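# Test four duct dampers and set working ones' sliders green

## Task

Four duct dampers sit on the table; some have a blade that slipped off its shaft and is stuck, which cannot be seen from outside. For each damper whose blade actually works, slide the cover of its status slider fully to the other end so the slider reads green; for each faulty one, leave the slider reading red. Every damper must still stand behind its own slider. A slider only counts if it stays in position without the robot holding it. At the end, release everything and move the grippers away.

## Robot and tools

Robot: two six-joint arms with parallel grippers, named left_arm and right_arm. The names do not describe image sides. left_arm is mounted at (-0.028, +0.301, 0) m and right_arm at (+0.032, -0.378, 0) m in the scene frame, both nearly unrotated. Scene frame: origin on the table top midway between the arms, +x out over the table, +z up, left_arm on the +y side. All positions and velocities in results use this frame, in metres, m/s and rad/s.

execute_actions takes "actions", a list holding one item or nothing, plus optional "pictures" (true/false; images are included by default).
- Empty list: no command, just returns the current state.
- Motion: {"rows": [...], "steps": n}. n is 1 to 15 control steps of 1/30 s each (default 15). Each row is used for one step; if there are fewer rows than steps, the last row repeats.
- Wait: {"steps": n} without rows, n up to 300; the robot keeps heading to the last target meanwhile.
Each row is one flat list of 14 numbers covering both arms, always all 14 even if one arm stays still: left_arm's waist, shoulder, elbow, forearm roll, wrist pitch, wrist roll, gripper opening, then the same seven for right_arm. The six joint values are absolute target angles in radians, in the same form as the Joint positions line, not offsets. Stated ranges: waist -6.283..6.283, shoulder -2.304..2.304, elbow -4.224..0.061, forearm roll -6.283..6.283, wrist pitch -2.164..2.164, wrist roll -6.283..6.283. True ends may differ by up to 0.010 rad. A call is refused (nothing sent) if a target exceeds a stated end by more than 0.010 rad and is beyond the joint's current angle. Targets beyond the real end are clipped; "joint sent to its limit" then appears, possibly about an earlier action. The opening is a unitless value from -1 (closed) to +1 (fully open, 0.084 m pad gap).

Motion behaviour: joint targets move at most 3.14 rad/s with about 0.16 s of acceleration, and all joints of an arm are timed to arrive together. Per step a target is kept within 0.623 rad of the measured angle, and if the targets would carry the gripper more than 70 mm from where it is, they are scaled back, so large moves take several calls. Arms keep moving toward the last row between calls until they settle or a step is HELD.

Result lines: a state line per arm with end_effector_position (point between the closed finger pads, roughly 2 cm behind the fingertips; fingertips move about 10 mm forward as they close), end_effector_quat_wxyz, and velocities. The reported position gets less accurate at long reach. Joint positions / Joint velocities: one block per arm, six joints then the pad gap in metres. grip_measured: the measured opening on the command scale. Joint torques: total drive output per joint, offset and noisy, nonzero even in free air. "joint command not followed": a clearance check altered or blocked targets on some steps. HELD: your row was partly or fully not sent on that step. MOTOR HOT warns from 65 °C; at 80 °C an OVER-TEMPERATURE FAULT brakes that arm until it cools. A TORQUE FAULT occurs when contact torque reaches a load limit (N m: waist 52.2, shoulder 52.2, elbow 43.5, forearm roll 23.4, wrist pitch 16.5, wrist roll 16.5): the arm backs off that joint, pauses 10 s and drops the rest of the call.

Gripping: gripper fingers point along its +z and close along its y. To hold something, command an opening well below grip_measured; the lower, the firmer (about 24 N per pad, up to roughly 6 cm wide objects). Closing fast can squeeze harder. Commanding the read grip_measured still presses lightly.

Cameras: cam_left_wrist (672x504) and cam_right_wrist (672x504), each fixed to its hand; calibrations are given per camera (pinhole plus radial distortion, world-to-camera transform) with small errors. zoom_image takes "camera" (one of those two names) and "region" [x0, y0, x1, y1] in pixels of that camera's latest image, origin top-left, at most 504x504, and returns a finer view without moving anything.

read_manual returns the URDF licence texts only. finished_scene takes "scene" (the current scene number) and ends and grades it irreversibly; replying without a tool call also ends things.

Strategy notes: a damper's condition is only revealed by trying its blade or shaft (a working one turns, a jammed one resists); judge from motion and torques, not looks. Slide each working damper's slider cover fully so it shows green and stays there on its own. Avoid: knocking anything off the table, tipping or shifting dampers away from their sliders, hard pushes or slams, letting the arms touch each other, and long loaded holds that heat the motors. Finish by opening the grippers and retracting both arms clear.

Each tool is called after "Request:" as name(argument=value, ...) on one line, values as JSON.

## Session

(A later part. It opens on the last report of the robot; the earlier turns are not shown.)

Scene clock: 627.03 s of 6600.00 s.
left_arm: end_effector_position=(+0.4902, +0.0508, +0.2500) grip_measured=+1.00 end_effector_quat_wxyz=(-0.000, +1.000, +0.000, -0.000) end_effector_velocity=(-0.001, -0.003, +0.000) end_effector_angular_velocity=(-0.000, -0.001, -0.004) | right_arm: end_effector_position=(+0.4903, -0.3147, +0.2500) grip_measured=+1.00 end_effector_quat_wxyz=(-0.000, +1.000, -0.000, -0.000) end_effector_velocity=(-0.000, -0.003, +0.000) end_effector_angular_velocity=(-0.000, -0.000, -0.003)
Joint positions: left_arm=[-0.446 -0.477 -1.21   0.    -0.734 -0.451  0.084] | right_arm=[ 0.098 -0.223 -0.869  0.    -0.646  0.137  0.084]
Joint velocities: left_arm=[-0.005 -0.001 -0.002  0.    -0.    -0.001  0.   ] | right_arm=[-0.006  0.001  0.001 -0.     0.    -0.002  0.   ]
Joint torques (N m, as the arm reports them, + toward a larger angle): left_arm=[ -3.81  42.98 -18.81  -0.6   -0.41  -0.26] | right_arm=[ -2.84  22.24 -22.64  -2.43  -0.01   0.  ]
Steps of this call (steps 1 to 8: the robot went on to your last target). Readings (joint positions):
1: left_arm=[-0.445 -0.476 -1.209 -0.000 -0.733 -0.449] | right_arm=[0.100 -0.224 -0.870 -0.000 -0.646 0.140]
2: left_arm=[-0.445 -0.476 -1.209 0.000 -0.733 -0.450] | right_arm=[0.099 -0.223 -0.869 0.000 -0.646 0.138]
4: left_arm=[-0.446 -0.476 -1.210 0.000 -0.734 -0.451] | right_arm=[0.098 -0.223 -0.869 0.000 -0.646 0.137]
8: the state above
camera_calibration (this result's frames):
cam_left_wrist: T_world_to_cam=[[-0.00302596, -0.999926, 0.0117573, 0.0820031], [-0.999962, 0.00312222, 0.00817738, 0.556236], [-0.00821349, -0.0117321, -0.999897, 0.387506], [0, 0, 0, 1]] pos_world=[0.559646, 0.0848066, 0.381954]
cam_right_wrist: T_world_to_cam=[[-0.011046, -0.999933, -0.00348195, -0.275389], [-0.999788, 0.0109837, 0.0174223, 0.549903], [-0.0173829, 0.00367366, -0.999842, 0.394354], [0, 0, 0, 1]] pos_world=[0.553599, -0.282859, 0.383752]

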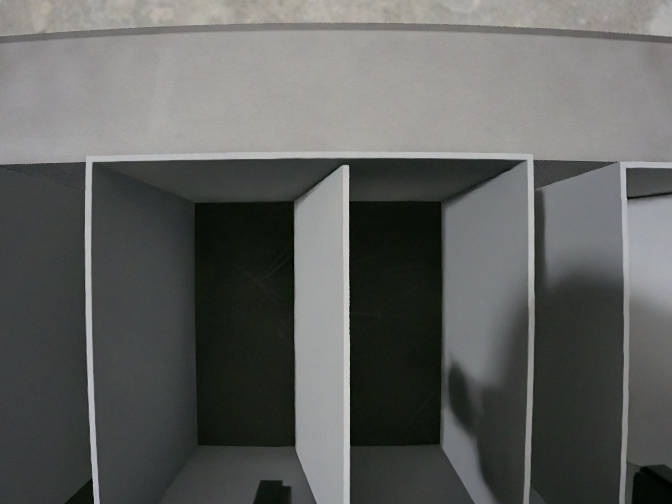

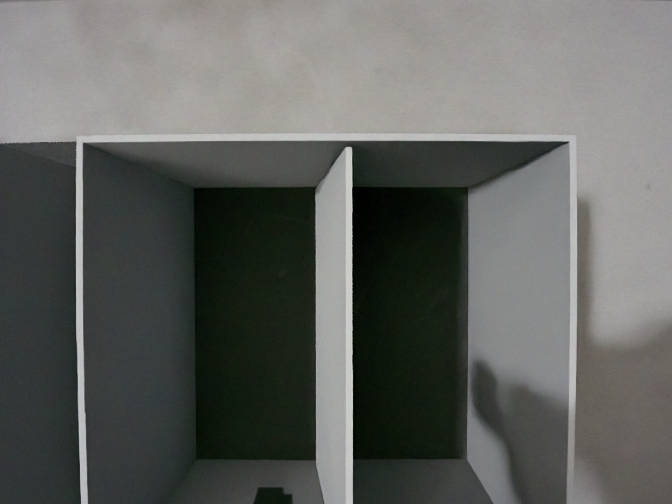

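Request:
execute_actions(actions=[{"rows": [
[-0.4472, -0.4886, -1.2061, 0.0, -0.7176, -0.4512, 1, 0.0903, -0.2373, -0.8640, 0.0, -0.6268, 0.1303, 1],
[-0.4472, -0.5004, -1.2019, 0.0, -0.7015, -0.4512, 1, 0.0903, -0.2520, -0.8595, 0.0, -0.6075, 0.1303, 1],
[-0.4472, -0.5122, -1.1976, 0.0, -0.6855, -0.4512, 1, 0.0903, -0.2666, -0.8549, 0.0, -0.5883, 0.1303, 1],
[-0.4472, -0.5240, -1.1934, 0.0, -0.6695, -0.4512, 1, 0.0903, -0.2813, -0.8504, 0.0, -0.5690, 0.1303, 1],
[-0.4472, -0.5358, -1.1892, 0.0, -0.6535, -0.4512, 1, 0.0903, -0.2960, -0.8458, 0.0, -0.5498, 0.1303, 1],
[-0.4472, -0.5476, -1.1850, 0.0, -0.6374, -0.4512, 1, 0.0903, -0.3107, -0.8412, 0.0, -0.5306, 0.1303, 1],
[-0.4472, -0.5594, -1.1808, 0.0, -0.6214, -0.4512, 1, 0.0903, -0.3254, -0.8367, 0.0, -0.5113, 0.1303, 1],
[-0.4472, -0.5712, -1.1765, 0.0, -0.6054, -0.4512, 1, 0.0903, -0.3400, -0.8321, 0.0, -0.4921, 0.1303, 1],
[-0.4472, -0.5830, -1.1723, 0.0, -0.5893, -0.4512, 1, 0.0903, -0.3547, -0.8276, 0.0, -0.4728, 0.1303, 1],
[-0.4472, -0.5948, -1.1681, 0.0, -0.5733, -0.4512, 1, 0.0903, -0.3694, -0.8230, 0.0, -0.4536, 0.1303, 1]
], "steps": 15}])

Scene clock: 676.07 s of 6600.00 s.
left_arm: end_effector_position=(+0.4895, +0.0506, +0.1663) grip_measured=+1.00 end_effector_quat_wxyz=(-0.000, +1.000, +0.000, -0.001) end_effector_velocity=(+0.016, -0.008, +0.005) end_effector_angular_velocity=(-0.025, -0.053, -0.002) | right_arm: end_effector_position=(+0.4901, -0.3181, +0.1667) grip_measured=+1.00 end_effector_quat_wxyz=(+0.000, +1.000, -0.000, -0.001) end_effector_velocity=(+0.015, +0.002, -0.006) end_effector_angular_velocity=(+0.007, -0.048, -0.000)
Joint positions: left_arm=[-0.447 -0.594 -1.168 -0.    -0.576 -0.451  0.084] | right_arm=[ 0.09  -0.368 -0.823 -0.    -0.457  0.13   0.084]
Joint velocities: left_arm=[-0.    -0.001 -0.014  0.001  0.045  0.001  0.   ] | right_arm=[-0.    -0.018 -0.009  0.001  0.058 -0.     0.   ]
Joint torques (N m, as the arm reports them, + toward a larger angle): left_arm=[ -4.02  49.6  -17.99  -0.82  -0.42  -0.3 ] | right_arm=[  0.02  23.93 -19.98  -2.01  -0.56  -0.13]
Steps of this call (steps 1 to 15: the robot went on to your last target; steps 16 to 90: nothing new was sent; then 45.53 s passed at rest; steps 91 to 105: all 15 steps of this action). Readings (joint positions):
91: left_arm=[-0.447 -0.477 -1.210 0.000 -0.733 -0.451] | right_arm=[0.097 -0.223 -0.869 0.000 -0.646 0.137]
92: left_arm=[-0.447 -0.479 -1.210 0.000 -0.729 -0.451] | right_arm=[0.096 -0.225 -0.868 0.000 -0.641 0.135]
94: left_arm=[-0.447 -0.494 -1.205 0.000 -0.708 -0.451] | right_arm=[0.092 -0.244 -0.863 0.000 -0.617 0.132]
98: left_arm=[-0.447 -0.540 -1.187 -0.000 -0.649 -0.451] | right_arm=[0.090 -0.300 -0.844 -0.000 -0.545 0.130]
105: the state above
camera_calibration (this result's frames):
cam_left_wrist: T_world_to_cam=[[-0.00358206, -0.999934, 0.0108997, 0.0831995], [-0.999943, 0.0036916, 0.0100461, 0.555902], [-0.0100857, -0.0108631, -0.99989, 0.304679], [0, 0, 0, 1]] pos_world=[0.559241, 0.0844517, 0.298154]
cam_right_wrist: T_world_to_cam=[[-0.0115554, -0.999928, -0.00319918, -0.278866], [-0.99975, 0.0114919, 0.0191881, 0.55106], [-0.0191499, 0.00342011, -0.999811, 0.311901], [0, 0, 0, 1]] pos_world=[0.553672, -0.286245, 0.300376]

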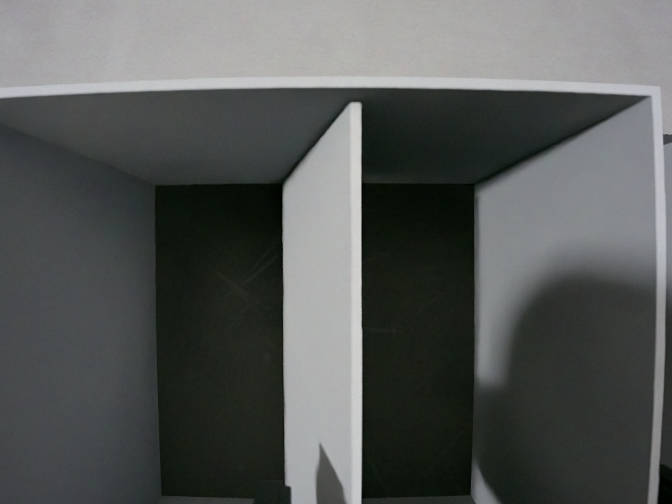

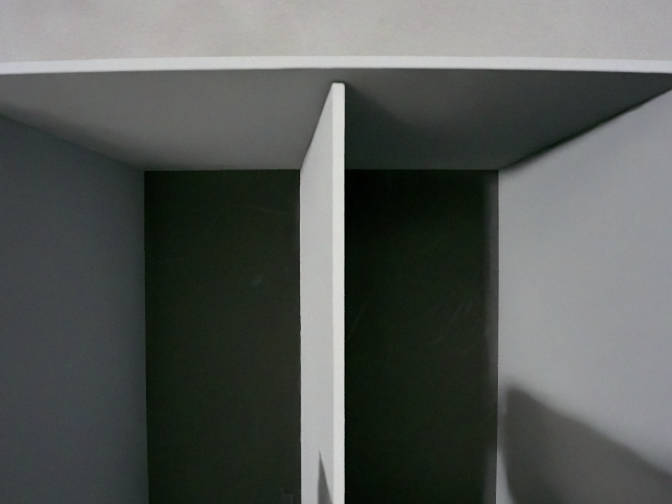

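Request:
execute_actions(actions=[{"rows": [
[-0.4472, -0.5948, -1.1681, 0.0, -0.5733, -0.4512, 0.92, 0.0903, -0.3694, -0.8230, 0.0, -0.4536, 0.1303, 0.92],
[-0.4472, -0.5948, -1.1681, 0.0, -0.5733, -0.4512, 0.84, 0.0903, -0.3694, -0.8230, 0.0, -0.4536, 0.1303, 0.84],
[-0.4472, -0.5948, -1.1681, 0.0, -0.5733, -0.4512, 0.76, 0.0903, -0.3694, -0.8230, 0.0, -0.4536, 0.1303, 0.76],
[-0.4472, -0.5948, -1.1681, 0.0, -0.5733, -0.4512, 0.69, 0.0903, -0.3694, -0.8230, 0.0, -0.4536, 0.1303, 0.69],
[-0.4472, -0.5948, -1.1681, 0.0, -0.5733, -0.4512, 0.62, 0.0903, -0.3694, -0.8230, 0.0, -0.4536, 0.1303, 0.62],
[-0.4472, -0.5948, -1.1681, 0.0, -0.5733, -0.4512, 0.55, 0.0903, -0.3694, -0.8230, 0.0, -0.4536, 0.1303, 0.55],
[-0.4472, -0.5948, -1.1681, 0.0, -0.5733, -0.4512, 0.48, 0.0903, -0.3694, -0.8230, 0.0, -0.4536, 0.1303, 0.48],
[-0.4472, -0.5948, -1.1681, 0.0, -0.5733, -0.4512, 0.41, 0.0903, -0.3694, -0.8230, 0.0, -0.4536, 0.1303, 0.41],
[-0.4472, -0.5948, -1.1681, 0.0, -0.5733, -0.4512, 0.34, 0.0903, -0.3694, -0.8230, 0.0, -0.4536, 0.1303, 0.34],
[-0.4472, -0.5948, -1.1681, 0.0, -0.5733, -0.4512, 0.27, 0.0903, -0.3694, -0.8230, 0.0, -0.4536, 0.1303, 0.27],
[-0.4472, -0.5948, -1.1681, 0.0, -0.5733, -0.4512, 0.20, 0.0903, -0.3694, -0.8230, 0.0, -0.4536, 0.1303, 0.20],
[-0.4472, -0.5948, -1.1681, 0.0, -0.5733, -0.4512, 0.13, 0.0903, -0.3694, -0.8230, 0.0, -0.4536, 0.1303, 0.13],
[-0.4472, -0.5948, -1.1681, 0.0, -0.5733, -0.4512, 0.1, 0.0903, -0.3694, -0.8230, 0.0, -0.4536, 0.1303, 0.1]
], "steps": 15}])

Scene clock: 695.80 s of 6600.00 s.
left_arm: end_effector_position=(+0.4904, +0.0500, +0.1663) grip_measured=+0.55 end_effector_quat_wxyz=(+0.000, +1.000, +0.000, +0.000) end_effector_velocity=(-0.000, +0.000, -0.000) end_effector_angular_velocity=(+0.000, +0.000, +0.001) | right_arm: end_effector_position=(+0.4907, -0.3181, +0.1661) grip_measured=+0.10 end_effector_quat_wxyz=(-0.000, +1.000, -0.000, +0.000) end_effector_velocity=(-0.000, -0.000, -0.000) end_effector_angular_velocity=(-0.000, +0.001, -0.000)
Joint positions: left_arm=[-0.447 -0.595 -1.169 -0.    -0.573 -0.451  0.067] | right_arm=[ 0.09  -0.369 -0.823 -0.    -0.454  0.13   0.048]
Joint velocities: left_arm=[ 0.     0.     0.001  0.    -0.    -0.001  0.   ] | right_arm=[-0.    -0.     0.    -0.    -0.001  0.    -0.   ]
Joint torques (N m, as the arm reports them, + toward a larger angle): left_arm=[ -0.93  42.65 -15.37   0.02  -0.87  -0.34] | right_arm=[ -1.23  21.81 -19.4   -1.27   0.05  -0.52]
Steps of this call (steps 1 to 15: the robot went on to your last target; steps 16 to 90: nothing new was sent; then 16.23 s passed at rest; steps 91 to 105: all 15 steps of this action). Readings (joint positions):
91: left_arm=[-0.447 -0.595 -1.168 -0.000 -0.573 -0.451] | right_arm=[0.090 -0.369 -0.823 -0.000 -0.454 0.130]
92: left_arm=[-0.447 -0.595 -1.168 0.000 -0.573 -0.451] | right_arm=[0.090 -0.369 -0.823 0.000 -0.454 0.130]
94: left_arm=[-0.447 -0.595 -1.168 0.000 -0.573 -0.451] | right_arm=[0.090 -0.369 -0.823 -0.000 -0.454 0.130]
98: left_arm=[-0.448 -0.595 -1.169 -0.000 -0.573 -0.451] | right_arm=[0.090 -0.369 -0.823 -0.000 -0.454 0.130]
105: the state above
camera_calibration (this result's frames):
cam_left_wrist: T_world_to_cam=[[-0.00378459, -0.999917, 0.0123553, 0.0824783], [-0.999967, 0.00387294, 0.00713418, 0.557264], [-0.00718144, -0.0123279, -0.999898, 0.303318], [0, 0, 0, 1]] pos_world=[0.559736, 0.0840525, 0.298293]
cam_right_wrist: T_world_to_cam=[[-0.0116782, -0.999926, -0.00347981, -0.278713], [-0.999784, 0.0116167, 0.0172125, 0.552072], [-0.0171708, 0.00368007, -0.999846, 0.310372], [0, 0, 0, 1]] pos_world=[0.554027, -0.286248, 0.299851]

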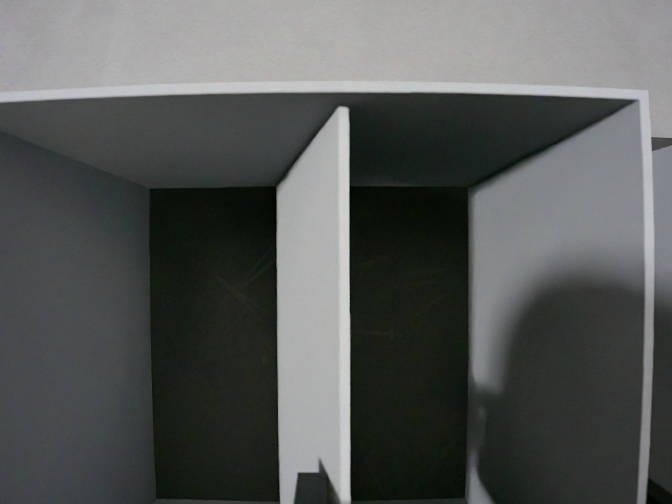

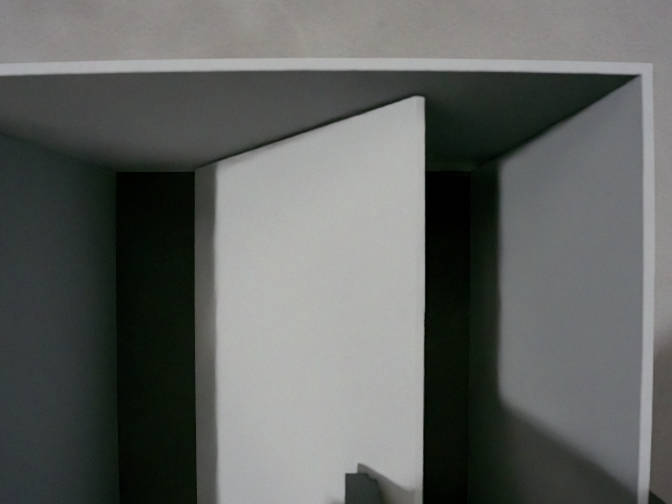

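Request:
execute_actions(actions=[{"rows": [
[-0.4472, -0.5948, -1.1681, 0.0, -0.5733, -0.4512, -0.1, 0.0903, -0.3694, -0.8230, 0.0, -0.4536, 0.1303, 0.5],
[-0.4472, -0.5948, -1.1681, 0.0, -0.5733, -0.4512, -0.3, 0.0903, -0.3694, -0.8230, 0.0, -0.4536, 0.1303, 0.9],
[-0.4472, -0.5948, -1.1681, 0.0, -0.5733, -0.4512, -0.5, 0.0903, -0.3694, -0.8230, 0.0, -0.4536, 0.1303, 0.9],
[-0.4472, -0.5948, -1.1681, 0.0, -0.5733, -0.4512, -0.6, 0.0903, -0.3411, -0.8325, 0.0, -0.4914, 0.1303, 0.9],
[-0.4472, -0.5948, -1.1681, 0.0, -0.5733, -0.4512, -0.6, 0.0903, -0.3128, -0.8420, 0.0, -0.5292, 0.1303, 0.9],
[-0.4472, -0.5948, -1.1681, 0.0, -0.5733, -0.4512, -0.6, 0.0903, -0.2845, -0.8515, 0.0, -0.5670, 0.1303, 0.9],
[-0.4472, -0.5948, -1.1681, 0.0, -0.5733, -0.4512, -0.6, 0.0903, -0.2562, -0.8610, 0.0, -0.6048, 0.1303, 0.9],
[-0.4472, -0.5948, -1.1681, 0.0, -0.5733, -0.4512, -0.6, 0.0903, -0.2279, -0.8705, 0.0, -0.6426, 0.1303, 0.9]
], "steps": 8}], pictures=false)

Request:
execute_actions(actions=[{"rows": [
[-0.4472, -0.5948, -1.1681, 0.0, -0.5733, -0.4512, 0.6, 0.0903, -0.1996, -0.8800, 0.0, -0.6804, 0.1303, 0.9],
[-0.4472, -0.5948, -1.1681, 0.0, -0.5733, -0.4512, 1.0, 0.0903, -0.1996, -0.8800, 0.0, -0.6804, 0.1303, 0.9],
[-0.4472, -0.5948, -1.1681, 0.0, -0.5733, -0.4512, 1.0, 0.0903, -0.1996, -0.8800, 0.0, -0.6804, 0.1303, 0.9],
[-0.4472, -0.5721, -1.1771, 0.0, -0.6050, -0.4512, 1.0, 0.0342, 0.4022, -0.3254, 0.0, -0.7276, -1.4966, -1],
[-0.4472, -0.5495, -1.1861, 0.0, -0.6366, -0.4512, 1.0, 0.0342, 0.4022, -0.3254, 0.0, -0.7276, -1.4966, -1],
[-0.4472, -0.5268, -1.1951, 0.0, -0.6683, -0.4512, 1.0, 0.0342, 0.4022, -0.3254, 0.0, -0.7276, -1.4966, -1],
[-0.4472, -0.5042, -1.2041, 0.0, -0.6999, -0.4512, 1.0, 0.0342, 0.4022, -0.3254, 0.0, -0.7276, -1.4966, -1],
[-0.4472, -0.4815, -1.2131, 0.0, -0.7316, -0.4512, 1.0, 0.0342, 0.4022, -0.3254, 0.0, -0.7276, -1.4966, -1],
[-0.4472, -0.4589, -1.2221, 0.0, -0.7632, -0.4512, 1.0, 0.0342, 0.4022, -0.3254, 0.0, -0.7276, -1.4966, -1]
], "steps": 12}], pictures=false)

Request:
execute_actions(actions=[{"rows": [[-0.3286, 0.1484, -0.5100, 0.0, -0.6583, -1.9034, -1, 0.0342, 0.4022, -0.3254, 0.0, -0.7276, -1.4966, -1]], "steps": 15}], pictures=false)

Request:
execute_actions(actions=[{"steps": 12}])

Scene clock: 816.07 s of 6600.00 s.
left_arm: end_effector_position=(+0.4902, +0.0503, +0.1660) grip_measured=+0.55 end_effector_quat_wxyz=(+0.000, +1.000, +0.000, +0.000) end_effector_velocity=(+0.000, -0.000, +0.000) end_effector_angular_velocity=(-0.000, -0.000, -0.001) | right_arm: end_effector_position=(+0.4916, -0.3178, +0.1981) grip_measured=+0.90 end_effector_quat_wxyz=(+0.000, +1.000, -0.000, -0.002) end_effector_velocity=(+0.044, +0.005, +0.451) end_effector_angular_velocity=(+0.012, -0.087, -0.003)
Joint positions: left_arm=[-0.447 -0.595 -1.168 -0.    -0.573 -0.451  0.067] | right_arm=[ 0.091 -0.313 -0.841  0.    -0.531  0.13   0.08 ]
Joint velocities: left_arm=[-0.  0. -0.  0. -0.  0.  0.] | right_arm=[-0.002  0.763 -0.282  0.    -0.957  0.001  0.   ]
Joint torques (N m, as the arm reports them, + toward a larger angle): left_arm=[ -1.25  35.51 -11.29  -0.06  -1.48  -0.35] | right_arm=[ -2.27  29.07 -22.99  -1.74  -0.37  -0.61]
Steps of this call (steps 1 to 15: the robot went on to your last target; steps 16 to 90: nothing new was sent; then 117.00 s passed at rest; steps 91 to 98: all 8 steps of this action). Readings (joint positions):
91: left_arm=[-0.447 -0.595 -1.168 -0.000 -0.573 -0.451] | right_arm=[0.090 -0.369 -0.823 0.000 -0.454 0.130]
92: left_arm=[-0.447 -0.595 -1.168 -0.000 -0.573 -0.451] | right_arm=[0.091 -0.370 -0.823 0.000 -0.454 0.130]
94: left_arm=[-0.447 -0.595 -1.168 -0.000 -0.573 -0.451] | right_arm=[0.091 -0.370 -0.822 0.000 -0.454 0.130]
98: the state above

Scene clock: 816.47 s of 6600.00 s.
left_arm: end_effector_position=(+0.4927, +0.0492, +0.2586) grip_measured=+1.00 end_effector_quat_wxyz=(+0.002, +1.000, +0.000, +0.004) end_effector_velocity=(+0.015, -0.008, +0.246) end_effector_angular_velocity=(-0.050, -0.104, -0.001) | right_arm: end_effector_position=(+0.3970, -0.3392, +0.2768) grip_measured=-0.50 end_effector_quat_wxyz=(+0.000, +0.990, +0.140, +0.001) end_effector_velocity=(-0.433, -0.086, +0.018) end_effector_angular_velocity=(-0.005, +0.016, +1.623)
Joint positions: left_arm=[-0.447 -0.468 -1.22   0.    -0.744 -0.451  0.084] | right_arm=[ 0.066  0.054 -0.639  0.    -0.691 -0.176  0.022]
Joint velocities: left_arm=[-0.001  0.316 -0.158  0.001 -0.359 -0.     0.   ] | right_arm=[-0.109  1.183  1.074 -0.001 -0.126 -1.731 -0.22 ]
Joint torques (N m, as the arm reports them, + toward a larger angle): left_arm=[-3.84 -2.66 -7.83 -1.03  0.09 -0.27] | right_arm=[  0.69  13.19 -23.64  -1.89  -0.35  -0.18]
Steps of this call (steps 1 to 12: all 12 steps of this action). Readings (joint positions):
1: left_arm=[-0.447 -0.595 -1.168 0.000 -0.573 -0.451] | right_arm=[0.091 -0.287 -0.850 0.000 -0.565 0.130]
2: left_arm=[-0.447 -0.595 -1.168 0.000 -0.574 -0.451] | right_arm=[0.090 -0.259 -0.860 0.000 -0.600 0.130]
4: left_arm=[-0.447 -0.596 -1.166 0.000 -0.575 -0.451] | right_arm=[0.090 -0.215 -0.876 0.000 -0.654 0.130]
8: left_arm=[-0.447 -0.549 -1.184 0.000 -0.643 -0.451] | right_arm=[0.081 -0.114 -0.788 0.000 -0.673 0.028]
12: the state above

Scene clock: 816.97 s of 6600.00 s.
left_arm: end_effector_position=(+0.3441, +0.1587, +0.2770) grip_measured=-1.00 end_effector_quat_wxyz=(+0.002, +0.932, +0.362, +0.002) end_effector_velocity=(-0.337, +0.201, -0.058) end_effector_angular_velocity=(-0.001, +0.038, +2.472) | right_arm: end_effector_position=(+0.2757, -0.3598, +0.2605) grip_measured=-1.00 end_effector_quat_wxyz=(-0.000, +0.728, +0.685, -0.000) end_effector_velocity=(-0.024, -0.003, -0.008) end_effector_angular_velocity=(+0.000, -0.000, +1.099)
Joint positions: left_arm=[-0.362 -0.025 -0.716  0.    -0.686 -1.107  0.   ] | right_arm=[ 0.035  0.397 -0.329  0.    -0.727 -1.436  0.   ]
Joint velocities: left_arm=[ 0.167  0.869  1.039 -0.     0.135 -2.305  0.   ] | right_arm=[-0.006  0.071  0.063  0.    -0.008 -1.106  0.   ]
Joint torques (N m, as the arm reports them, + toward a larger angle): left_arm=[ -5.18  22.68 -19.06  -0.66  -0.27  -0.89] | right_arm=[  0.81   2.77 -26.27  -2.11  -0.34   1.68]
Steps of this call (steps 1 to 15: all 15 steps of this action). Readings (joint positions):
1: left_arm=[-0.447 -0.461 -1.223 0.000 -0.752 -0.451] | right_arm=[0.062 0.093 -0.603 0.000 -0.695 -0.236]
2: left_arm=[-0.446 -0.456 -1.219 0.000 -0.755 -0.457] | right_arm=[0.059 0.131 -0.569 0.000 -0.699 -0.302]
4: left_arm=[-0.437 -0.412 -1.166 0.000 -0.744 -0.508] | right_arm=[0.052 0.205 -0.502 -0.000 -0.707 -0.450]
8: left_arm=[-0.406 -0.250 -0.988 0.000 -0.720 -0.688] | right_arm=[0.041 0.329 -0.391 -0.000 -0.720 -0.831]
15: the state above

Scene clock: 817.37 s of 6600.00 s.
left_arm: end_effector_position=(+0.2769, +0.1958, +0.2602) grip_measured=-1.00 end_effector_quat_wxyz=(+0.000, +0.711, +0.704, +0.000) end_effector_velocity=(-0.005, +0.003, -0.001) end_effector_angular_velocity=(-0.001, -0.004, +0.155) | right_arm: end_effector_position=(+0.2743, -0.3600, +0.2601) grip_measured=-1.00 end_effector_quat_wxyz=(+0.000, +0.707, +0.707, +0.000) end_effector_velocity=(-0.001, -0.000, -0.000) end_effector_angular_velocity=(-0.000, +0.002, +0.003)
Joint positions: left_arm=[-0.329  0.146 -0.512  0.    -0.658 -1.894  0.   ] | right_arm=[ 0.034  0.402 -0.326  0.    -0.728 -1.496  0.   ]
Joint velocities: left_arm=[ 0.004  0.016  0.018  0.     0.005 -0.152  0.   ] | right_arm=[-0.     0.001  0.001 -0.    -0.001 -0.003  0.   ]
Joint torques (N m, as the arm reports them, + toward a larger angle): left_arm=[ -4.75  15.19 -19.04  -0.65  -0.43  -0.05] | right_arm=[ -1.03   3.82 -23.14  -2.32  -0.17  -0.35]
Steps of this call (steps 1 to 12: the robot went on to your last target). Readings (joint positions):
1: left_arm=[-0.356 0.004 -0.682 0.000 -0.681 -1.189] | right_arm=[0.034 0.399 -0.328 0.000 -0.727 -1.463]
2: left_arm=[-0.351 0.031 -0.650 -0.000 -0.677 -1.278] | right_arm=[0.034 0.400 -0.327 0.000 -0.727 -1.478]
4: left_arm=[-0.342 0.079 -0.593 -0.000 -0.670 -1.474] | right_arm=[0.034 0.401 -0.326 0.000 -0.727 -1.490]
8: left_arm=[-0.331 0.135 -0.526 -0.000 -0.661 -1.809] | right_arm=[0.034 0.402 -0.326 0.000 -0.727 -1.495]
12: the state above
camera_calibration (this result's frames):
cam_left_wrist: T_world_to_cam=[[0.999837, -0.0134233, 0.0120556, -0.24472], [-0.0135206, -0.999876, 0.0080302, 0.265728], [0.0119463, -0.00819189, -0.999895, 0.391423], [0, 0, 0, 1]] pos_world=[0.243597, 0.265616, 0.392199]
cam_right_wrist: T_world_to_cam=[[0.999921, -0.012067, -0.00343051, -0.244706], [-0.0120056, -0.999777, 0.0173902, -0.300501], [-0.0036396, -0.0173476, -0.999843, 0.3895], [0, 0, 0, 1]] pos_world=[0.242496, -0.29663, 0.393825]

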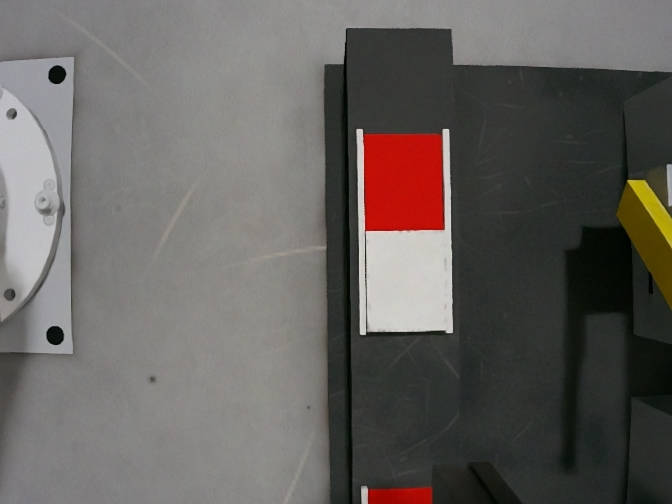

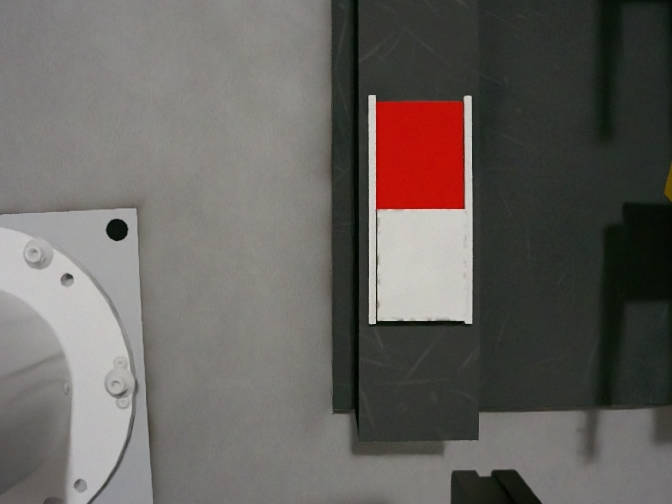

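Request:
execute_actions(actions=[{"rows": [
[-0.3246, 0.1163, -0.5046, 0.0, -0.6208, -1.8994, -1, 0.0333, 0.3624, -0.3183, 0.0, -0.6807, -1.4975, -1],
[-0.3246, 0.0681, -0.4966, 0.0, -0.5646, -1.8994, -1, 0.0333, 0.3026, -0.3077, 0.0, -0.6103, -1.4975, -1],
[-0.3246, 0.0158, -0.4879, 0.0, -0.5037, -1.8994, -1, 0.0333, 0.2379, -0.2962, 0.0, -0.5340, -1.4975, -1],
[-0.3246, -0.0364, -0.4792, 0.0, -0.4428, -1.8994, -1, 0.0333, 0.1731, -0.2846, 0.0, -0.4577, -1.4975, -1],
[-0.3246, -0.0886, -0.4705, 0.0, -0.3819, -1.8994, -1, 0.0333, 0.1084, -0.2731, 0.0, -0.3814, -1.4975, -1],
[-0.3246, -0.1368, -0.4625, 0.0, -0.3257, -1.8994, -1, 0.0333, 0.0486, -0.2625, 0.0, -0.3110, -1.4975, -1],
[-0.3246, -0.1770, -0.4558, 0.0, -0.2788, -1.8994, -1, 0.0333, -0.0012, -0.2536, 0.0, -0.2524, -1.4975, -1],
[-0.3246, -0.2091, -0.4505, 0.0, -0.2413, -1.8994, -1, 0.0333, -0.0410, -0.2465, 0.0, -0.2054, -1.4975, -1],
[-0.3246, -0.2332, -0.4464, 0.0, -0.2132, -1.8994, -1, 0.0333, -0.0709, -0.2412, 0.0, -0.1702, -1.4975, -1],
[-0.3246, -0.2473, -0.4441, 0.0, -0.1968, -1.8994, -1, 0.0333, -0.0883, -0.2381, 0.0, -0.1497, -1.4975, -1],
[-0.3246, -0.2533, -0.4431, 0.0, -0.1898, -1.8994, -1, 0.0333, -0.0958, -0.2368, 0.0, -0.1409, -1.4975, -1]
], "steps": 15}], pictures=false)

Request:
execute_actions(actions=[{"steps": 5}])

Scene clock: 909.73 s of 6600.00 s.
left_arm: end_effector_position=(+0.2790, +0.1966, +0.1087) grip_measured=-1.00 end_effector_quat_wxyz=(-0.002, +0.707, +0.707, -0.001) end_effector_velocity=(+0.021, -0.007, -0.027) end_effector_angular_velocity=(-0.027, -0.080, -0.001) | right_arm: end_effector_position=(+0.2763, -0.3601, +0.1098) grip_measured=-1.00 end_effector_quat_wxyz=(-0.002, +0.707, +0.707, -0.002) end_effector_velocity=(+0.004, +0.000, -0.055) end_effector_angular_velocity=(+0.005, -0.063, +0.000)
Joint positions: left_arm=[-0.325 -0.248 -0.443 -0.    -0.199 -1.899  0.   ] | right_arm=[ 0.033 -0.085 -0.237 -0.    -0.157 -1.498  0.   ]
Joint velocities: left_arm=[ 0.    -0.087 -0.005  0.     0.166  0.001  0.   ] | right_arm=[ 0.    -0.201  0.025  0.     0.289 -0.     0.   ]
Joint torques (N m, as the arm reports them, + toward a larger angle): left_arm=[ -4.23  36.14 -14.54  -0.94  -0.55  -0.32] | right_arm=[ -0.62  24.88 -19.16  -2.91  -0.11  -0.19]
Steps of this call (steps 1 to 30: the robot went on to your last target; steps 31 to 90: nothing new was sent; then 88.87 s passed at rest; steps 91 to 105: all 15 steps of this action). Readings (joint positions):
91: left_arm=[-0.329 0.148 -0.510 -0.000 -0.658 -1.903] | right_arm=[0.034 0.402 -0.325 0.000 -0.727 -1.497]
92: left_arm=[-0.328 0.145 -0.510 0.000 -0.653 -1.903] | right_arm=[0.034 0.399 -0.325 0.000 -0.722 -1.497]
94: left_arm=[-0.326 0.107 -0.505 0.000 -0.605 -1.901] | right_arm=[0.034 0.357 -0.319 0.000 -0.671 -1.497]
98: left_arm=[-0.325 -0.053 -0.476 0.000 -0.424 -1.900] | right_arm=[0.033 0.171 -0.284 0.000 -0.456 -1.497]
105: the state above

Scene clock: 909.90 s of 6600.00 s.
left_arm: end_effector_position=(+0.2808, +0.1960, +0.1079) grip_measured=-1.00 end_effector_quat_wxyz=(+0.001, +0.707, +0.707, +0.000) end_effector_velocity=(-0.002, +0.001, -0.004) end_effector_angular_velocity=(+0.001, +0.003, +0.000) | right_arm: end_effector_position=(+0.2779, -0.3599, +0.1077) grip_measured=-1.00 end_effector_quat_wxyz=(+0.001, +0.707, +0.707, +0.001) end_effector_velocity=(+0.000, -0.000, -0.003) end_effector_angular_velocity=(+0.000, -0.002, -0.000)
Joint positions: left_arm=[-0.325 -0.251 -0.444  0.    -0.191 -1.899  0.   ] | right_arm=[ 0.033 -0.094 -0.237  0.    -0.142 -1.497  0.   ]
Joint velocities: left_arm=[ 0.    -0.01   0.003  0.     0.009 -0.     0.   ] | right_arm=[-0.    -0.012  0.001  0.     0.015  0.     0.   ]
Joint torques (N m, as the arm reports them, + toward a larger angle): left_arm=[ -3.86  25.43 -12.55  -1.13  -0.47  -0.23] | right_arm=[ -1.23  11.94 -13.67  -3.39  -0.48   0.  ]
Steps of this call (steps 1 to 5: the robot went on to your last target). Readings (joint positions):
1: left_arm=[-0.325 -0.250 -0.443 -0.000 -0.195 -1.899] | right_arm=[0.033 -0.089 -0.237 -0.000 -0.150 -1.498]
2: left_arm=[-0.325 -0.250 -0.444 -0.000 -0.193 -1.899] | right_arm=[0.033 -0.092 -0.237 -0.000 -0.146 -1.498]
4: left_arm=[-0.325 -0.251 -0.444 0.000 -0.191 -1.899] | right_arm=[0.033 -0.093 -0.237 0.000 -0.143 -1.497]
5: the state above
camera_calibration (this result's frames):
cam_left_wrist: T_world_to_cam=[[0.9999, -0.00363182, 0.0136599, -0.248887], [-0.00374919, -0.999956, 0.00857688, 0.264384], [0.0136282, -0.00862724, -0.99987, 0.238623], [0, 0, 0, 1]] pos_world=[0.246601, 0.265527, 0.239724]
cam_right_wrist: T_world_to_cam=[[0.999931, -0.011585, -0.00181325, -0.24885], [-0.011552, -0.999784, 0.0172601, -0.297882], [-0.00201281, -0.017238, -0.999849, 0.236787], [0, 0, 0, 1]] pos_world=[0.245868, -0.296619, 0.241442]

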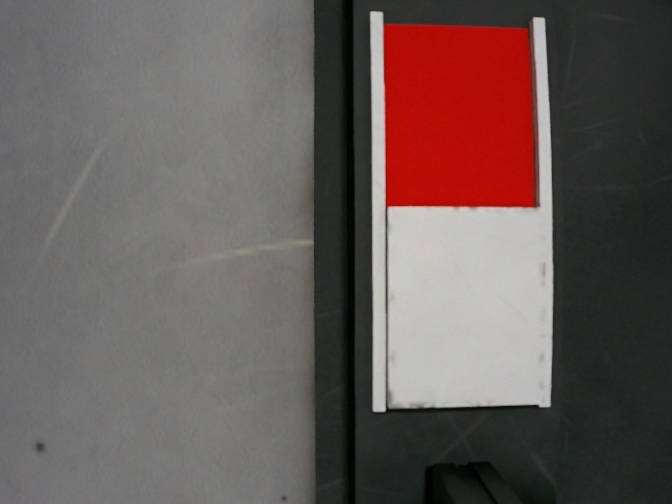

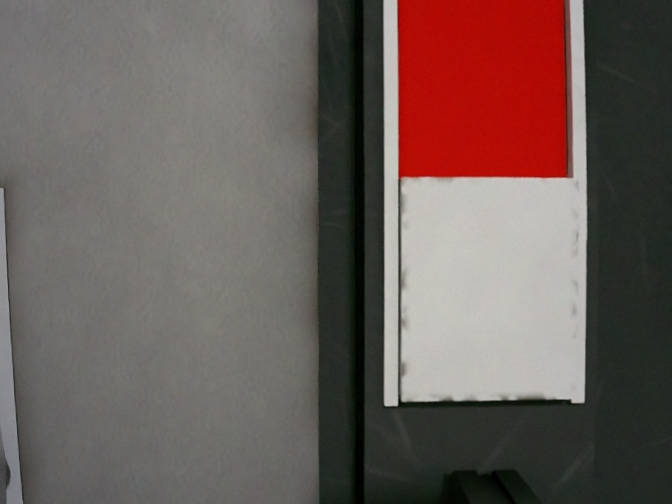

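Request:
execute_actions(actions=[{"rows": [
[-0.3171, -0.2518, -0.4410, 0.0, -0.1892, -1.8919, -1, 0.0438, -0.1043, -0.2373, 0.0, -0.1330, -1.4870, -1],
[-0.3058, -0.2496, -0.4378, 0.0, -0.1882, -1.8806, -1, 0.0594, -0.1051, -0.2382, 0.0, -0.1331, -1.4714, -1],
[-0.2925, -0.2471, -0.4343, 0.0, -0.1872, -1.8673, -1, 0.0775, -0.1061, -0.2395, 0.0, -0.1334, -1.4533, -1],
[-0.2772, -0.2444, -0.4305, 0.0, -0.1861, -1.8520, -1, 0.0981, -0.1076, -0.2411, 0.0, -0.1335, -1.4327, -1],
[-0.2599, -0.2415, -0.4265, 0.0, -0.1850, -1.8347, -1, 0.1210, -0.1094, -0.2433, 0.0, -0.1339, -1.4098, -1],
[-0.2424, -0.2389, -0.4227, 0.0, -0.1838, -1.8172, -1, 0.1438, -0.1115, -0.2458, 0.0, -0.1343, -1.3870, -1],
[-0.2248, -0.2364, -0.4191, 0.0, -0.1827, -1.7996, -1, 0.1663, -0.1138, -0.2487, 0.0, -0.1349, -1.3645, -1],
[-0.2070, -0.2341, -0.4159, 0.0, -0.1818, -1.7818, -1, 0.1886, -0.1165, -0.2518, 0.0, -0.1353, -1.3422, -1],
[-0.1891, -0.2319, -0.4129, 0.0, -0.1810, -1.7639, -1, 0.2107, -0.1193, -0.2553, 0.0, -0.1360, -1.3201, -1],
[-0.1710, -0.2300, -0.4101, 0.0, -0.1801, -1.7458, -1, 0.2327, -0.1224, -0.2591, 0.0, -0.1367, -1.2981, -1],
[-0.1569, -0.2286, -0.4082, 0.0, -0.1796, -1.7317, -1, 0.2496, -0.1250, -0.2623, 0.0, -0.1373, -1.2812, -1],
[-0.1447, -0.2275, -0.4066, 0.0, -0.1791, -1.7195, -1, 0.2640, -0.1274, -0.2652, 0.0, -0.1378, -1.2668, -1],
[-0.1345, -0.2266, -0.4054, 0.0, -0.1788, -1.7093, -1, 0.2759, -0.1294, -0.2677, 0.0, -0.1383, -1.2549, -1]
], "steps": 15}], pictures=false)

Request:
execute_actions(actions=[{"steps": 6}])

Scene clock: 994.00 s of 6600.00 s.
left_arm: end_effector_position=(+0.2802, +0.2550, +0.1070) grip_measured=-1.00 end_effector_quat_wxyz=(+0.000, +0.707, +0.708, +0.000) end_effector_velocity=(-0.001, +0.068, -0.000) end_effector_angular_velocity=(-0.000, -0.002, +0.006) | right_arm: end_effector_position=(+0.2772, -0.3015, +0.1050) grip_measured=-1.00 end_effector_quat_wxyz=(+0.000, +0.707, +0.707, -0.000) end_effector_velocity=(-0.000, +0.073, -0.000) end_effector_angular_velocity=(+0.001, -0.002, +0.008)
Joint positions: left_arm=[-0.145 -0.228 -0.407 -0.    -0.179 -1.721  0.   ] | right_arm=[ 0.263 -0.127 -0.265 -0.    -0.138 -1.269  0.   ]
Joint velocities: left_arm=[0.217 0.021 0.03  0.    0.011 0.211 0.   ] | right_arm=[ 0.272 -0.043 -0.054  0.    -0.008  0.264  0.   ]
Joint torques (N m, as the arm reports them, + toward a larger angle): left_arm=[-12.85  22.26 -13.99  -0.85  -0.67  -0.66] | right_arm=[-10.46  14.21 -12.4   -3.2    0.27  -0.88]
Steps of this call (steps 1 to 30: the robot went on to your last target; steps 31 to 90: nothing new was sent; then 80.60 s passed at rest; steps 91 to 105: all 15 steps of this action). Readings (joint positions):
91: left_arm=[-0.325 -0.253 -0.443 0.000 -0.190 -1.899] | right_arm=[0.033 -0.096 -0.237 0.000 -0.141 -1.497]
92: left_arm=[-0.323 -0.253 -0.443 0.000 -0.190 -1.897] | right_arm=[0.036 -0.098 -0.237 0.000 -0.139 -1.494]
94: left_arm=[-0.309 -0.250 -0.439 0.000 -0.188 -1.883] | right_arm=[0.054 -0.103 -0.238 0.000 -0.135 -1.476]
98: left_arm=[-0.254 -0.241 -0.425 -0.000 -0.185 -1.828] | right_arm=[0.127 -0.110 -0.244 -0.000 -0.134 -1.404]
105: the state above

Scene clock: 994.20 s of 6600.00 s.
left_arm: end_effector_position=(+0.2802, +0.2581, +0.1070) grip_measured=-1.00 end_effector_quat_wxyz=(+0.000, +0.707, +0.707, +0.000) end_effector_velocity=(-0.000, +0.002, -0.000) end_effector_angular_velocity=(+0.000, +0.000, -0.002) | right_arm: end_effector_position=(+0.2772, -0.2982, +0.1050) grip_measured=-1.00 end_effector_quat_wxyz=(+0.000, +0.707, +0.707, +0.000) end_effector_velocity=(-0.001, +0.001, -0.000) end_effector_angular_velocity=(-0.001, +0.002, -0.001)
Joint positions: left_arm=[-0.135 -0.227 -0.406 -0.    -0.179 -1.71   0.   ] | right_arm=[ 0.275 -0.129 -0.268 -0.    -0.138 -1.256  0.   ]
Joint velocities: left_arm=[0.005 0.001 0.001 0.    0.    0.006 0.   ] | right_arm=[ 0.006 -0.002 -0.001  0.    -0.001  0.007  0.   ]
Joint torques (N m, as the arm reports them, + toward a larger angle): left_arm=[ -4.67  24.06 -12.27  -1.08  -0.66  -0.31] | right_arm=[  0.03  11.9  -13.96  -3.02  -0.07  -0.29]
Steps of this call (steps 1 to 6: the robot went on to your last target). Readings (joint positions):
1: left_arm=[-0.140 -0.227 -0.406 -0.000 -0.179 -1.716] | right_arm=[0.269 -0.128 -0.266 0.000 -0.138 -1.263]
2: left_arm=[-0.137 -0.227 -0.406 -0.000 -0.179 -1.713] | right_arm=[0.272 -0.129 -0.267 0.000 -0.138 -1.259]
4: left_arm=[-0.136 -0.227 -0.406 -0.000 -0.179 -1.710] | right_arm=[0.274 -0.129 -0.267 -0.000 -0.138 -1.256]
6: the state above
camera_calibration (this result's frames):
cam_left_wrist: T_world_to_cam=[[0.99992, -0.00394788, 0.0119837, -0.247753], [-0.0040438, -0.99996, 0.00799081, 0.3266], [0.0119516, -0.00803863, -0.999896, 0.238655], [0, 0, 0, 1]] pos_world=[0.246202, 0.327527, 0.238989]
cam_right_wrist: T_world_to_cam=[[0.999923, -0.0119269, -0.00341718, -0.247317], [-0.0118658, -0.999779, 0.0173824, -0.236042], [-0.00362374, -0.0173405, -0.999843, 0.235559], [0, 0, 0, 1]] pos_world=[0.245351, -0.234854, 0.23878]

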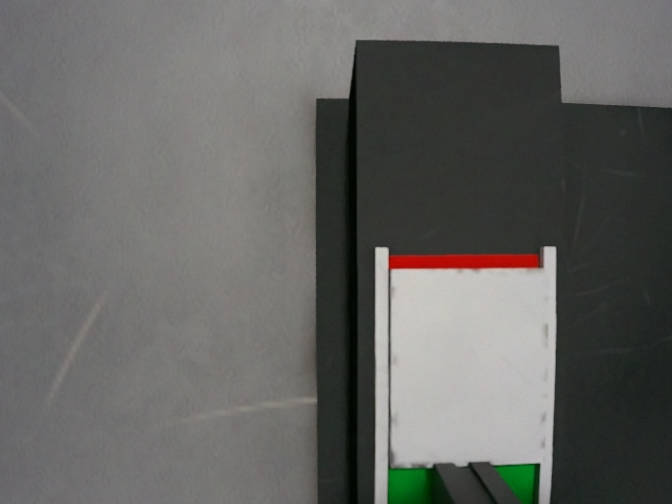

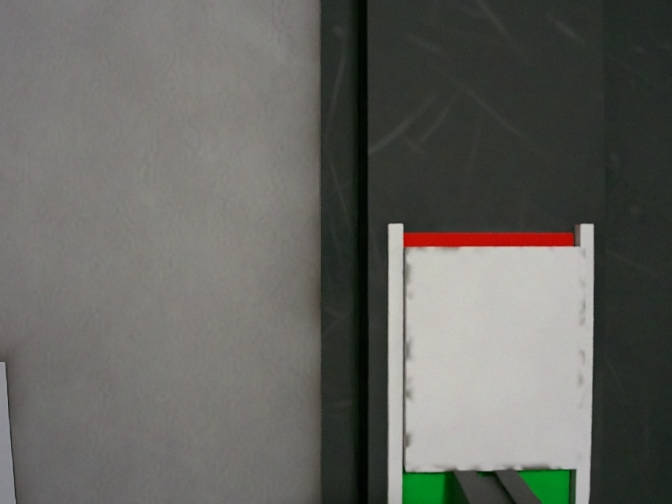

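Request:
execute_actions(actions=[])

Scene clock: 1039.17 s of 6600.00 s.
left_arm: end_effector_position=(+0.2801, +0.2583, +0.1070) grip_measured=-1.00 end_effector_quat_wxyz=(+0.000, +0.707, +0.707, -0.000) end_effector_velocity=(+0.000, +0.000, +0.000) end_effector_angular_velocity=(-0.000, -0.001, +0.000) | right_arm: end_effector_position=(+0.2771, -0.2980, +0.1050) grip_measured=-1.00 end_effector_quat_wxyz=(+0.000, +0.707, +0.707, -0.000) end_effector_velocity=(+0.000, +0.000, +0.000) end_effector_angular_velocity=(+0.001, -0.002, +0.000)
Joint positions: left_arm=[-0.135 -0.227 -0.405  0.    -0.179 -1.709  0.   ] | right_arm=[ 0.276 -0.129 -0.268  0.    -0.138 -1.255  0.   ]
Joint velocities: left_arm=[ 0.     0.    -0.     0.     0.001 -0.     0.   ] | right_arm=[ 0.     0.002  0.     0.     0.    -0.     0.   ]
Joint torques (N m, as the arm reports them, + toward a larger angle): left_arm=[ -3.06  23.59 -11.76  -1.01  -0.66  -0.27] | right_arm=[ -0.11  11.03 -14.61  -2.62  -0.32  -0.11]
Steps of this call (steps 1 to 30: the robot went on to your last target; steps 31 to 90: nothing new was sent; then 41.97 s passed at rest). Readings (joint positions):
1: left_arm=[-0.135 -0.227 -0.406 0.000 -0.179 -1.710] | right_arm=[0.275 -0.129 -0.268 -0.000 -0.138 -1.255]
2: left_arm=[-0.135 -0.227 -0.406 0.000 -0.179 -1.710] | right_arm=[0.275 -0.129 -0.268 -0.000 -0.138 -1.255]
4: left_arm=[-0.135 -0.227 -0.406 0.000 -0.179 -1.709] | right_arm=[0.275 -0.129 -0.268 -0.000 -0.138 -1.255]
8: left_arm=[-0.135 -0.227 -0.405 0.000 -0.179 -1.709] | right_arm=[0.276 -0.129 -0.268 -0.000 -0.138 -1.255]
90: the state above
All arms were judged still, so your last target was given up. Only a new action makes them travel on or press farther. Fingers that are still opening or closing keep moving.
camera_calibration (this result's frames):
cam_left_wrist: T_world_to_cam=[[0.999923, -0.00363159, 0.011868, -0.247756], [-0.00372639, -0.999961, 0.00797503, 0.326768], [0.0118386, -0.00801864, -0.999898, 0.238672], [0, 0, 0, 1]] pos_world=[0.246129, 0.32777, 0.238982]
cam_right_wrist: T_world_to_cam=[[0.999927, -0.011585, -0.00347226, -0.247169], [-0.0115229, -0.999782, 0.0174005, -0.235888], [-0.00367309, -0.0173592, -0.999843, 0.235563], [0, 0, 0, 1]] pos_world=[0.245298, -0.23461, 0.238773]

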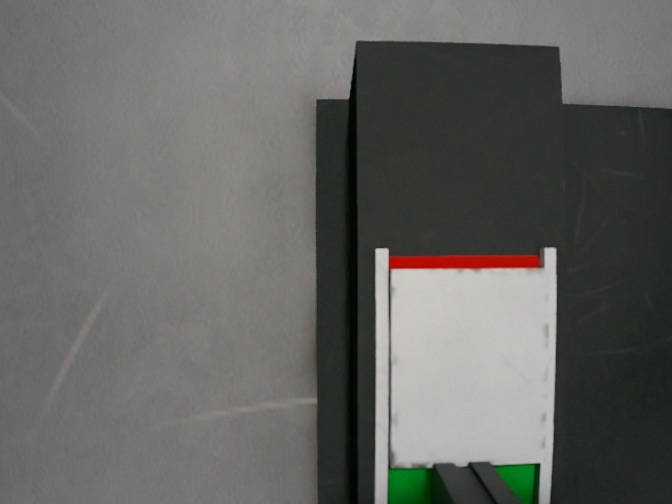

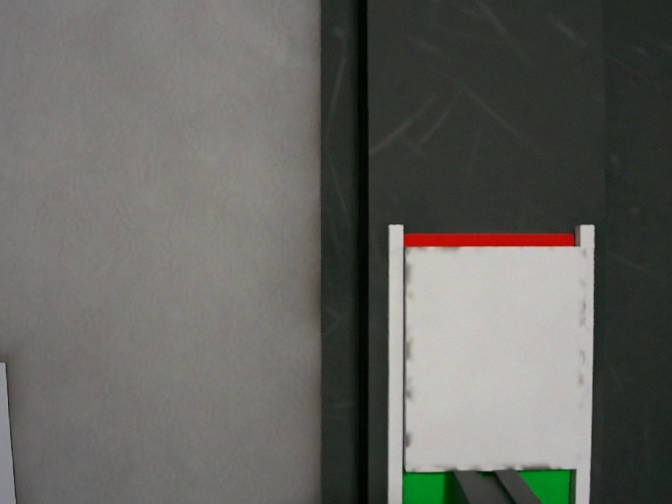

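Request:
execute_actions(actions=[{"rows": [[-0.1314,-0.2263,-0.4050,0,-0.1787,-1.7062,-1,0.2795,-0.1300,-0.2685,0,-0.1385,-1.2513,-1],[-0.1283,-0.2261,-0.4047,0,-0.1786,-1.7031,-1,0.2830,-0.1307,-0.2693,0,-0.1386,-1.2478,-1],[-0.1252,-0.2258,-0.4043,0,-0.1785,-1.7000,-1,0.2866,-0.1313,-0.2701,0,-0.1388,-1.2442,-1],[-0.1221,-0.2256,-0.4040,0,-0.1784,-1.6969,-1,0.2901,-0.1320,-0.2709,0,-0.1389,-1.2407,-1]], "steps": 15}])

Scene clock: 1047.00 s of 6600.00 s.
left_arm: end_effector_position=(+0.2801, +0.2621, +0.1070) grip_measured=-1.00 end_effector_quat_wxyz=(+0.000, +0.707, +0.707, +0.000) end_effector_velocity=(+0.000, +0.000, +0.000) end_effector_angular_velocity=(-0.000, -0.000, -0.001) | right_arm: end_effector_position=(+0.2770, -0.2942, +0.1050) grip_measured=-1.00 end_effector_quat_wxyz=(-0.000, +0.707, +0.707, -0.000) end_effector_velocity=(+0.000, +0.000, +0.000) end_effector_angular_velocity=(+0.000, -0.001, +0.000)
Joint positions: left_arm=[-0.122 -0.226 -0.404 -0.    -0.178 -1.697  0.   ] | right_arm=[ 0.29  -0.132 -0.271 -0.    -0.139 -1.241  0.   ]
Joint velocities: left_arm=[0.001 0.    0.    0.    0.001 0.002 0.   ] | right_arm=[ 0.001  0.    -0.     0.     0.001  0.     0.   ]
Joint torques (N m, as the arm reports them, + toward a larger angle): left_arm=[ -2.15  23.42 -11.6   -0.69  -0.64  -0.31] | right_arm=[  1.47  12.67 -14.96  -2.31   0.36  -0.36]
Steps of this call (steps 1 to 90: nothing new was sent; then 4.33 s passed at rest; steps 91 to 105: all 15 steps of this action). Readings (joint positions):
91: left_arm=[-0.134 -0.227 -0.405 -0.000 -0.179 -1.709] | right_arm=[0.276 -0.129 -0.268 0.000 -0.138 -1.255]
92: left_arm=[-0.134 -0.227 -0.405 0.000 -0.179 -1.708] | right_arm=[0.277 -0.130 -0.268 -0.000 -0.138 -1.254]
94: left_arm=[-0.129 -0.226 -0.405 0.000 -0.179 -1.704] | right_arm=[0.282 -0.131 -0.269 -0.000 -0.139 -1.249]
98: left_arm=[-0.123 -0.226 -0.404 -0.000 -0.178 -1.698] | right_arm=[0.289 -0.132 -0.271 -0.000 -0.139 -1.241]
105: the state above
camera_calibration (this result's frames):
cam_left_wrist: T_world_to_cam=[[0.999922, -0.00372704, 0.0119457, -0.247738], [-0.0038227, -0.999961, 0.00799568, 0.330616], [0.0119154, -0.00804072, -0.999897, 0.23871], [0, 0, 0, 1]] pos_world=[0.246139, 0.331599, 0.239002]
cam_right_wrist: T_world_to_cam=[[0.999923, -0.011773, -0.00394806, -0.247011], [-0.0117019, -0.999777, 0.0175804, -0.23211], [-0.00415416, -0.0175328, -0.999838, 0.235687], [0, 0, 0, 1]] pos_world=[0.245255, -0.230834, 0.238754]

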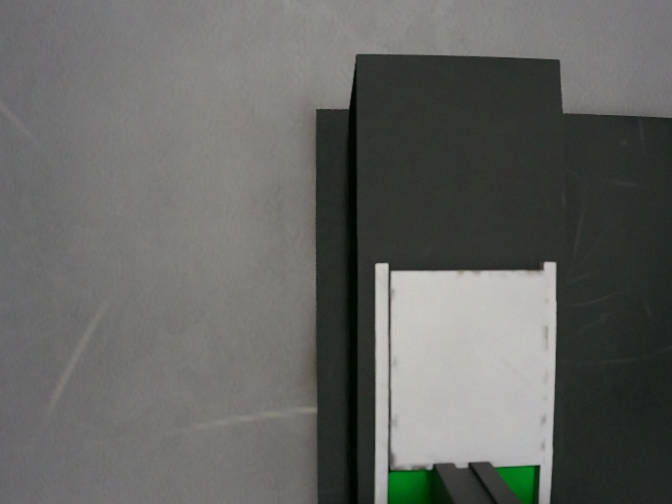

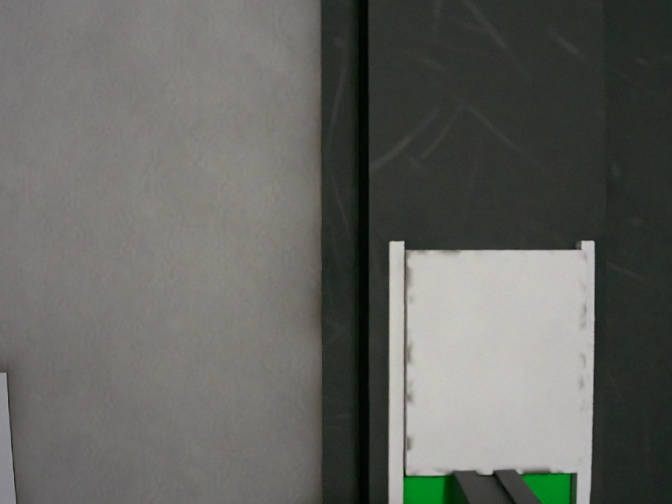

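Request:
zoom_image(camera="cam_left_wrist", region=[360, 230, 580, 320])

Request:
zoom_image(camera="cam_right_wrist", region=[380, 210, 600, 300])

Region (360, 230, 580, 320) of cam_left_wrist's 672x504 image, scaled by 2.291, with more detail than that image has; it fills the top 206 rows of this view, and the rest is white.

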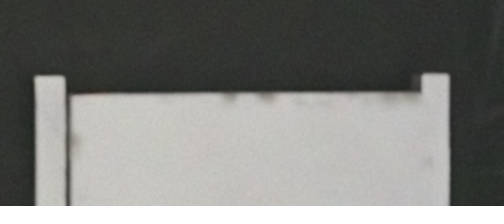

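Region (380, 210, 600, 300) of cam_right_wrist's 672x504 image, scaled by 2.291, with more detail than that image has; it fills the top 206 rows of this view, and the rest is white.

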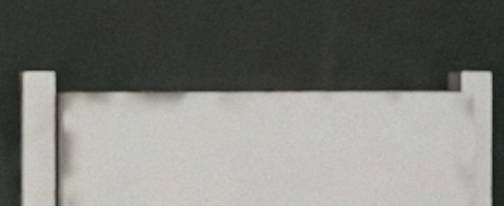

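Request:
execute_actions(actions=[{"rows": [[-0.1195,-0.2254,-0.4038,0,-0.1783,-1.6943,-1,0.2930,-0.1325,-0.2716,0,-0.1390,-1.2378,-1],[-0.1170,-0.2253,-0.4035,0,-0.1783,-1.6918,-1,0.2960,-0.1331,-0.2723,0,-0.1392,-1.2348,-1]], "steps": 10}])

Scene clock: 1069.50 s of 6600.00 s.
left_arm: end_effector_position=(+0.2804, +0.2638, +0.1072) grip_measured=-1.00 end_effector_quat_wxyz=(+0.000, +0.707, +0.707, +0.000) end_effector_velocity=(+0.000, -0.000, -0.000) end_effector_angular_velocity=(-0.000, -0.002, -0.002) | right_arm: end_effector_position=(+0.2769, -0.2928, +0.1050) grip_measured=-1.00 end_effector_quat_wxyz=(-0.000, +0.707, +0.707, -0.001) end_effector_velocity=(+0.000, +0.001, -0.000) end_effector_angular_velocity=(+0.001, -0.002, +0.002)
Joint positions: left_arm=[-0.117 -0.225 -0.404  0.    -0.179 -1.692  0.   ] | right_arm=[ 0.295 -0.133 -0.272 -0.    -0.14  -1.235  0.   ]
Joint velocities: left_arm=[-0.    -0.001  0.    -0.     0.003  0.002  0.   ] | right_arm=[ 0.003 -0.001  0.     0.001  0.003  0.     0.   ]
Joint torques (N m, as the arm reports them, + toward a larger angle): left_arm=[-2.48 16.98 -9.26 -0.64 -0.24 -0.27] | right_arm=[  9.57  10.95 -16.74  -0.54   2.11  -0.12]
Steps of this call (steps 1 to 15: the robot went on to your last target; steps 16 to 90: nothing new was sent; then 19.17 s passed at rest; steps 91 to 100: all 10 steps of this action). Readings (joint positions):
91: left_arm=[-0.122 -0.226 -0.404 -0.000 -0.178 -1.697] | right_arm=[0.290 -0.132 -0.271 -0.000 -0.139 -1.241]
92: left_arm=[-0.121 -0.226 -0.404 -0.000 -0.178 -1.696] | right_arm=[0.291 -0.132 -0.271 -0.000 -0.139 -1.240]
94: left_arm=[-0.118 -0.225 -0.404 0.000 -0.179 -1.693] | right_arm=[0.294 -0.133 -0.272 -0.000 -0.140 -1.236]
98: left_arm=[-0.117 -0.225 -0.404 0.000 -0.179 -1.692] | right_arm=[0.295 -0.133 -0.272 -0.000 -0.141 -1.235]
100: the state above
camera_calibration (this result's frames):
cam_left_wrist: T_world_to_cam=[[0.999919, -0.00360312, 0.0122335, -0.24804], [-0.00370134, -0.999961, 0.00801521, 0.332203], [0.0122041, -0.00805984, -0.999893, 0.238823], [0, 0, 0, 1]] pos_world=[0.246335, 0.333221, 0.239169]
cam_right_wrist: T_world_to_cam=[[0.999916, -0.0121406, -0.00454153, -0.246944], [-0.0120578, -0.999768, 0.0178241, -0.230596], [-0.00475687, -0.0177678, -0.999831, 0.235842], [0, 0, 0, 1]] pos_world=[0.245264, -0.22935, 0.23879]

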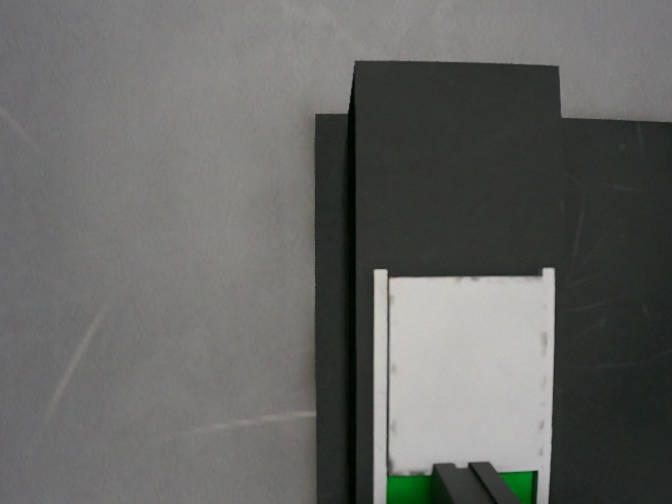

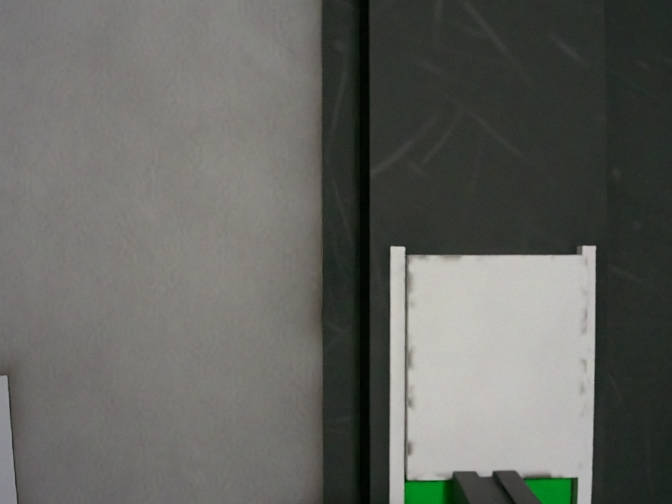

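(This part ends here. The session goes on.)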